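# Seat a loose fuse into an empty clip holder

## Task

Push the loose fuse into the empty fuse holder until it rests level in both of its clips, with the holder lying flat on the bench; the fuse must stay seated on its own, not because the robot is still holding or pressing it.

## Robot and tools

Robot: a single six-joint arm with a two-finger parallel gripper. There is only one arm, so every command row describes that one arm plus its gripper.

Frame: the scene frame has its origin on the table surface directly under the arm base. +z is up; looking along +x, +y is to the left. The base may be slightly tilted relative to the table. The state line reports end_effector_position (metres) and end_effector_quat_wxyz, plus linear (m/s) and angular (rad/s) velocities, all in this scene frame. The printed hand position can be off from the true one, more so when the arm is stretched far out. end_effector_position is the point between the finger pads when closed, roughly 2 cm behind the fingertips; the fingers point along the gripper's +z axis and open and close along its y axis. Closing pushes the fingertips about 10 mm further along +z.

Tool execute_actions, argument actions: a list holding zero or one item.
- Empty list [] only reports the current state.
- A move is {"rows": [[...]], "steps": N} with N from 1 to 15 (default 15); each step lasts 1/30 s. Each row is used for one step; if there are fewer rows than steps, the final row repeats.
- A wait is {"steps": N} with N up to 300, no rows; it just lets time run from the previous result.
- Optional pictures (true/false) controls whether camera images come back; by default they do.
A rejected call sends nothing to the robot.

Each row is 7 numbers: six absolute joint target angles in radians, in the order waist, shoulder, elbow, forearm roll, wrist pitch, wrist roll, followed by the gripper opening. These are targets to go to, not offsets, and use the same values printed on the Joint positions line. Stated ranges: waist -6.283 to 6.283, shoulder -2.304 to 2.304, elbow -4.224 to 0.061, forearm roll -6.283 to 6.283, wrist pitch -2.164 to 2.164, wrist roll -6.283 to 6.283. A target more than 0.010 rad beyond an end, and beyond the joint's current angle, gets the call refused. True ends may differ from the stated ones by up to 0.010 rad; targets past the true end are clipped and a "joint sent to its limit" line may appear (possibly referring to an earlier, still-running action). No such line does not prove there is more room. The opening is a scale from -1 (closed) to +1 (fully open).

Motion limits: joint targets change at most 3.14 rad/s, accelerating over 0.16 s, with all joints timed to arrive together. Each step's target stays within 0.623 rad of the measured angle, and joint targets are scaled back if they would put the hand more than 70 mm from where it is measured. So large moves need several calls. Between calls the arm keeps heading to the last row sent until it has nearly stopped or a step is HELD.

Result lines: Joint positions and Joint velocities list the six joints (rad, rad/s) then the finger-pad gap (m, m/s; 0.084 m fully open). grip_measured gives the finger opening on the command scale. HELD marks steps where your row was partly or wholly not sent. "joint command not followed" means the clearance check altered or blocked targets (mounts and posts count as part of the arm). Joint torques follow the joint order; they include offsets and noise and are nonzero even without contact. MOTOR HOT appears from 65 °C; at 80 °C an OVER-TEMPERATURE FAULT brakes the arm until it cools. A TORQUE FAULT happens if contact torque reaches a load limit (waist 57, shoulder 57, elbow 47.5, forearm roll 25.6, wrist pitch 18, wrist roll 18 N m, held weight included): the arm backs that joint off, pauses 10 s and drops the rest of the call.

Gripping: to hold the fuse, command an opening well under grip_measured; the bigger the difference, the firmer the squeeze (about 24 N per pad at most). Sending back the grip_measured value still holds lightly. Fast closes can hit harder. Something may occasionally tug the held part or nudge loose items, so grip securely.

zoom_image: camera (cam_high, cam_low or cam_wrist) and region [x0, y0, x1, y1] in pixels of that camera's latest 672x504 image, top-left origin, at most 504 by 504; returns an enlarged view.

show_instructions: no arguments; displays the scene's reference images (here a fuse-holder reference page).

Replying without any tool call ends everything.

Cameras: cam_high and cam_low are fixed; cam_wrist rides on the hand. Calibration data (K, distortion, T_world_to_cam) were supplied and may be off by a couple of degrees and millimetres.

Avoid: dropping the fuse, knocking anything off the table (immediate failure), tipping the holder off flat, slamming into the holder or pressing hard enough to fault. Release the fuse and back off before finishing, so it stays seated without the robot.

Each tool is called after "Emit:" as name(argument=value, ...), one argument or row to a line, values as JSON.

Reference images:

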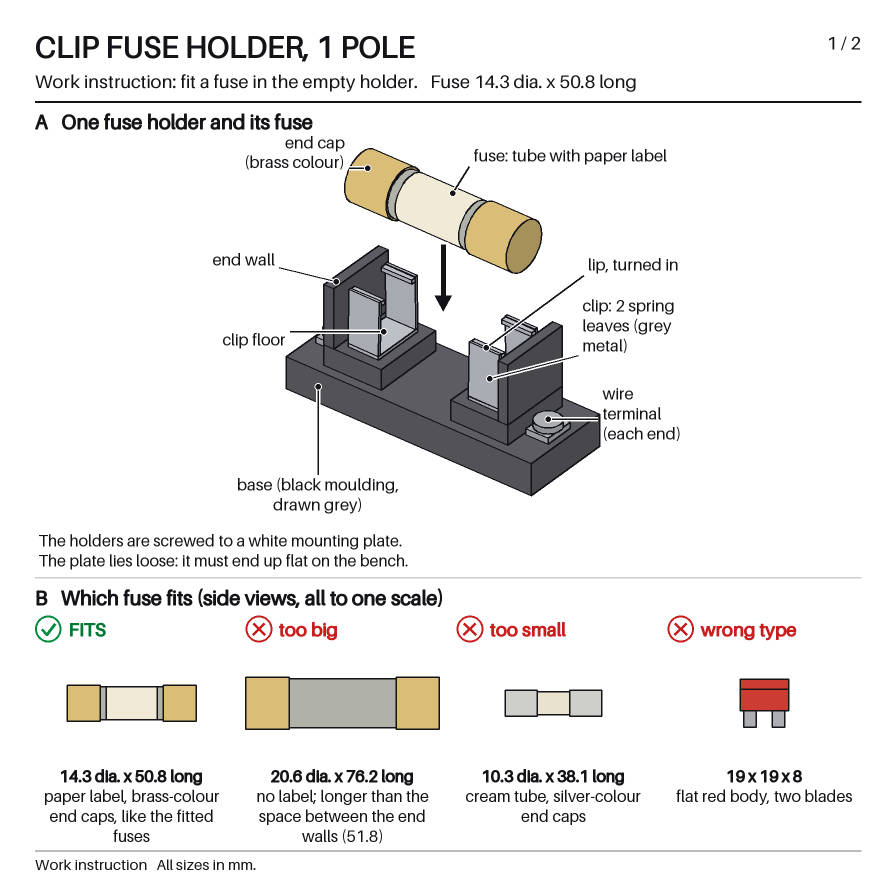

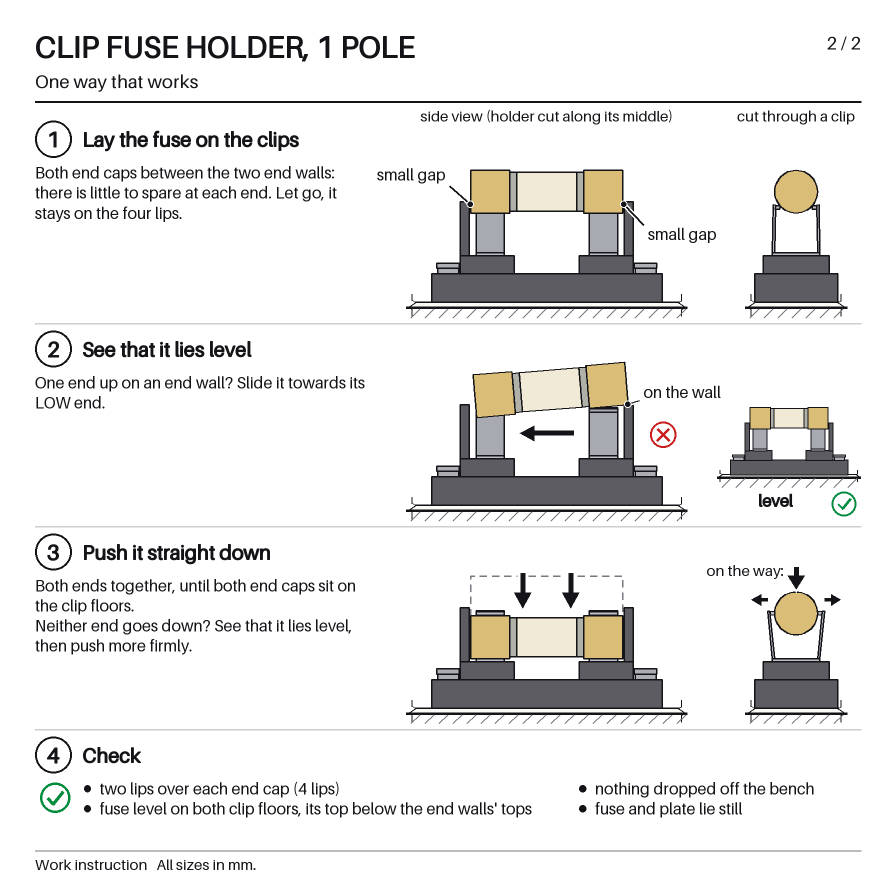

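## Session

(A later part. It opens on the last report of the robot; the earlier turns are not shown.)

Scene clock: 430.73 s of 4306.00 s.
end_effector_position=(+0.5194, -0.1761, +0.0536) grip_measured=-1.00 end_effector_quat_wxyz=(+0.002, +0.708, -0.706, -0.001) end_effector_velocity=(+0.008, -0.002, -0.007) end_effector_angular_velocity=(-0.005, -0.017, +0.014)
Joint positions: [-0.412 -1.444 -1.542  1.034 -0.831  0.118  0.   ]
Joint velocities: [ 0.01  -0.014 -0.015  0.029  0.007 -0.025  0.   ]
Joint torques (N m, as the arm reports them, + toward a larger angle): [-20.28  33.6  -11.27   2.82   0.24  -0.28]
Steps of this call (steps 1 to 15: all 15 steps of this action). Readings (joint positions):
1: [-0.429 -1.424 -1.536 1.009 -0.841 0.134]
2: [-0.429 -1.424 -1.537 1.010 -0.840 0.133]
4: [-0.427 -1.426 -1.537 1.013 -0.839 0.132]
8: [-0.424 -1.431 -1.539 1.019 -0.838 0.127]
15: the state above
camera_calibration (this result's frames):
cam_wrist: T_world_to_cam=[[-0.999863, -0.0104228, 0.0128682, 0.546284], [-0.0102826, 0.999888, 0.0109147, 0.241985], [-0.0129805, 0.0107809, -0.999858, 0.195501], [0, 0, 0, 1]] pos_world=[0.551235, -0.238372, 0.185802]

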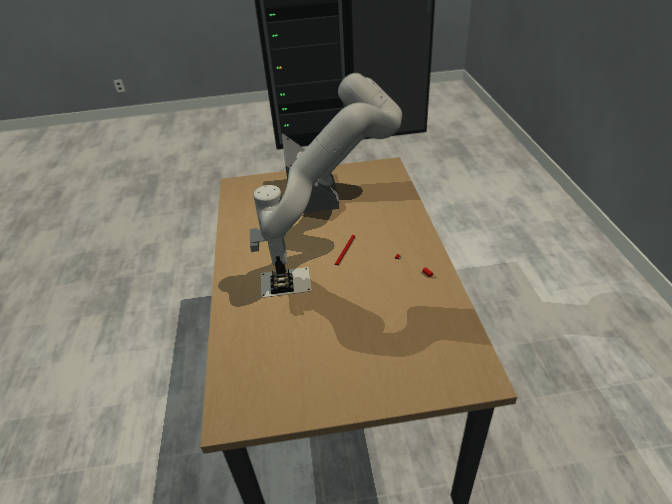

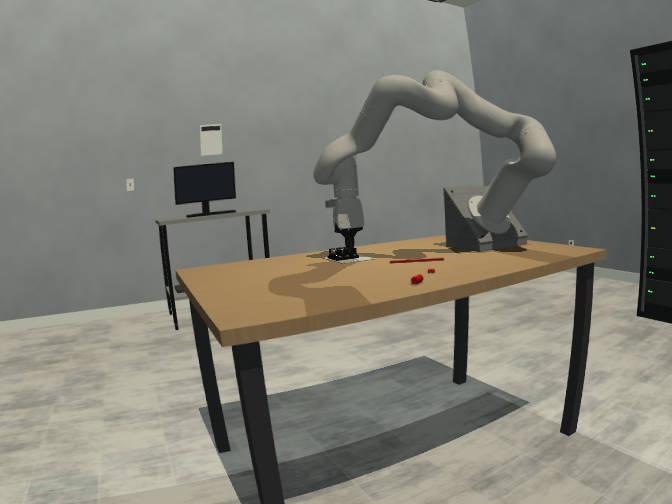

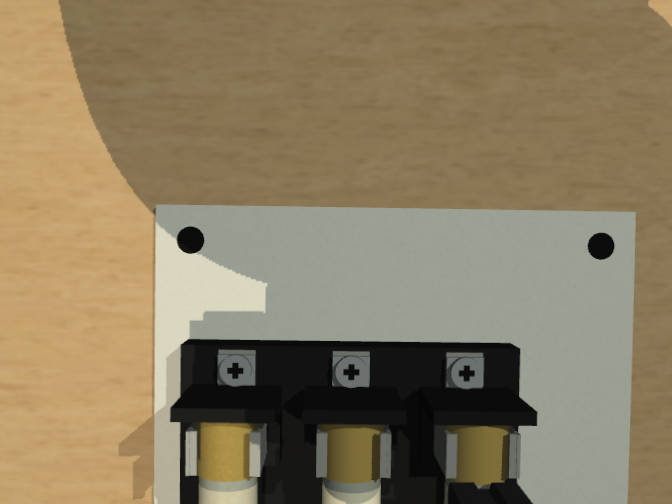

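Snapped in, apparently. Check state, then lift.

Emit:
execute_actions(
  actions=[
    {"rows":[[-0.4108,-1.4463,-1.5428,1.0375,-0.8298,0.1153,-1],[-0.4108,-1.4463,-1.5428,1.0375,-0.8298,0.1153,-1],[-0.4108,-1.4463,-1.5428,1.0375,-0.8298,0.1153,-1],[-0.4282,-1.4248,-1.5367,1.0106,-0.8402,0.1332,-1],[-0.4282,-1.4248,-1.5367,1.0106,-0.8402,0.1332,-1],[-0.4445,-1.4046,-1.531,0.9854,-0.85,0.15,-1],[-0.4445,-1.4046,-1.531,0.9854,-0.85,0.15,-1],[-0.4,-1.27,-1.47,0.97,-0.885,0.23,-1]],"steps":15},
  ],
  pictures=false,
)

Emit:
execute_actions(
  actions=[
    {"rows":[[-0.396,-1.236,-1.453,0.966,-0.894,0.253,-1]],"steps":15},
  ],
)

Emit:
zoom_image(
  camera="cam_low",
  region=[320,225,370,265],
)

Scene clock: 441.13 s of 4306.00 s.
end_effector_position=(+0.5424, -0.1299, +0.1089) grip_measured=-1.00 end_effector_quat_wxyz=(+0.002, +0.710, -0.704, -0.001) end_effector_velocity=(+0.060, +0.135, +0.115) end_effector_angular_velocity=(-0.011, -0.005, +0.022)
Joint positions: [-0.406 -1.303 -1.486  0.979 -0.876  0.208  0.   ]
Joint velocities: [ 0.065  0.351  0.14  -0.083 -0.096  0.211  0.   ]
Joint torques (N m, as the arm reports them, + toward a larger angle): [-30.73  20.83 -11.89   2.96   0.33  -0.59]
Steps of this call (steps 1 to 15: the robot went on to your last target; steps 16 to 90: nothing new was sent; then 6.90 s passed at rest; steps 91 to 105: all 15 steps of this action). Readings (joint positions):
91: [-0.411 -1.446 -1.543 1.038 -0.830 0.115]
92: [-0.411 -1.446 -1.543 1.038 -0.830 0.115]
94: [-0.411 -1.446 -1.543 1.037 -0.830 0.116]
98: [-0.422 -1.432 -1.533 1.015 -0.840 0.131]
105: the state above

Scene clock: 441.63 s of 4306.00 s.
end_effector_position=(+0.5497, -0.1049, +0.1293) grip_measured=-1.00 end_effector_quat_wxyz=(+0.001, +0.707, -0.707, -0.001) end_effector_velocity=(+0.002, +0.003, +0.003) end_effector_angular_velocity=(-0.001, -0.001, +0.001)
Joint positions: [-0.396 -1.237 -1.453  0.966 -0.894  0.253  0.   ]
Joint velocities: [ 0.002  0.009  0.003 -0.001 -0.001  0.005  0.   ]
Joint torques (N m, as the arm reports them, + toward a larger angle): [-27.91  37.33 -17.11   3.28   0.03  -0.42]
Steps of this call (steps 1 to 15: all 15 steps of this action). Readings (joint positions):
1: [-0.404 -1.293 -1.482 0.976 -0.879 0.215]
2: [-0.402 -1.283 -1.476 0.974 -0.881 0.221]
4: [-0.400 -1.264 -1.466 0.970 -0.887 0.234]
8: [-0.397 -1.244 -1.457 0.967 -0.892 0.248]
15: the state above
camera_calibration (this result's frames):
cam_wrist: T_world_to_cam=[[-0.999907, -0.00675676, 0.0118261, 0.576835], [-0.0066054, 0.999896, 0.0127912, 0.167961], [-0.0119113, 0.0127119, -0.999848, 0.270375], [0, 0, 0, 1]] pos_world=[0.581111, -0.167483, 0.261364]

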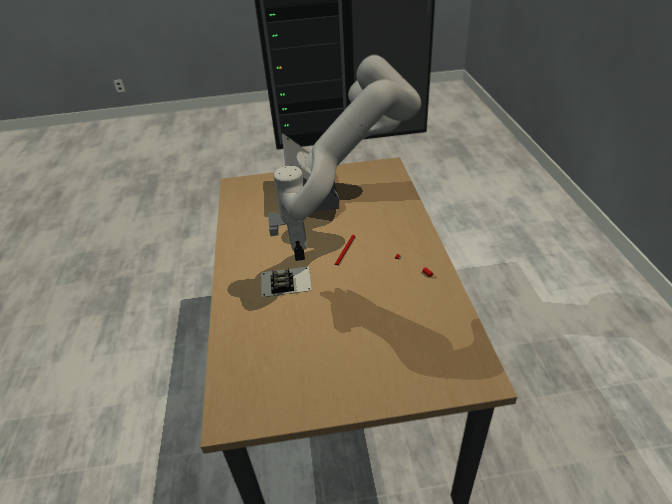

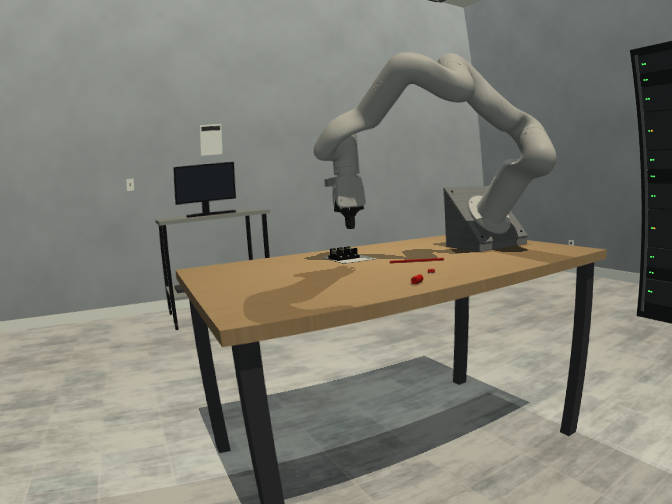

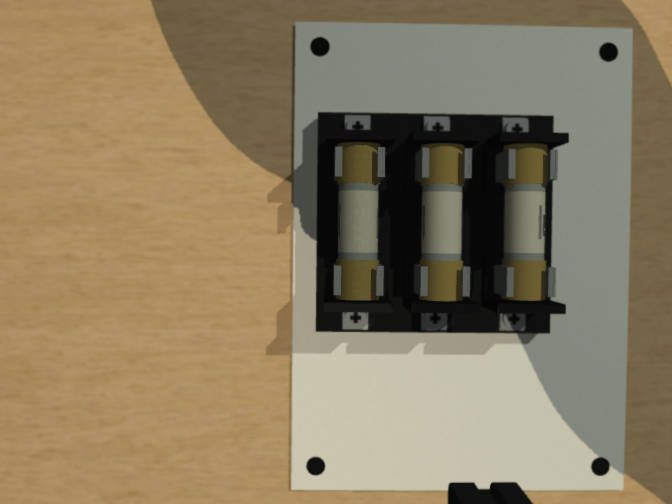

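Region (320, 225, 370, 265) of cam_low's 672x504 image, scaled by 10.080, with more detail than that image has; it fills the top 403 rows of this view, and the rest is white.

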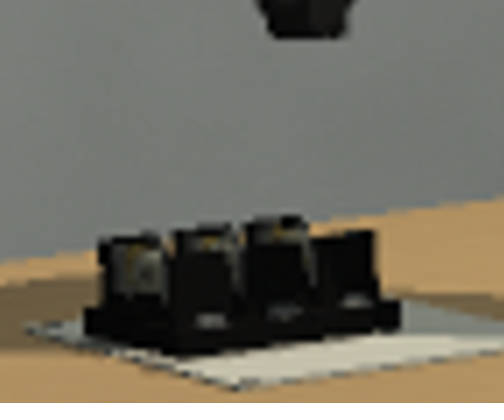

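Emit:
finished_scene(
  scene=1,
)

The scene is finished: the task was done.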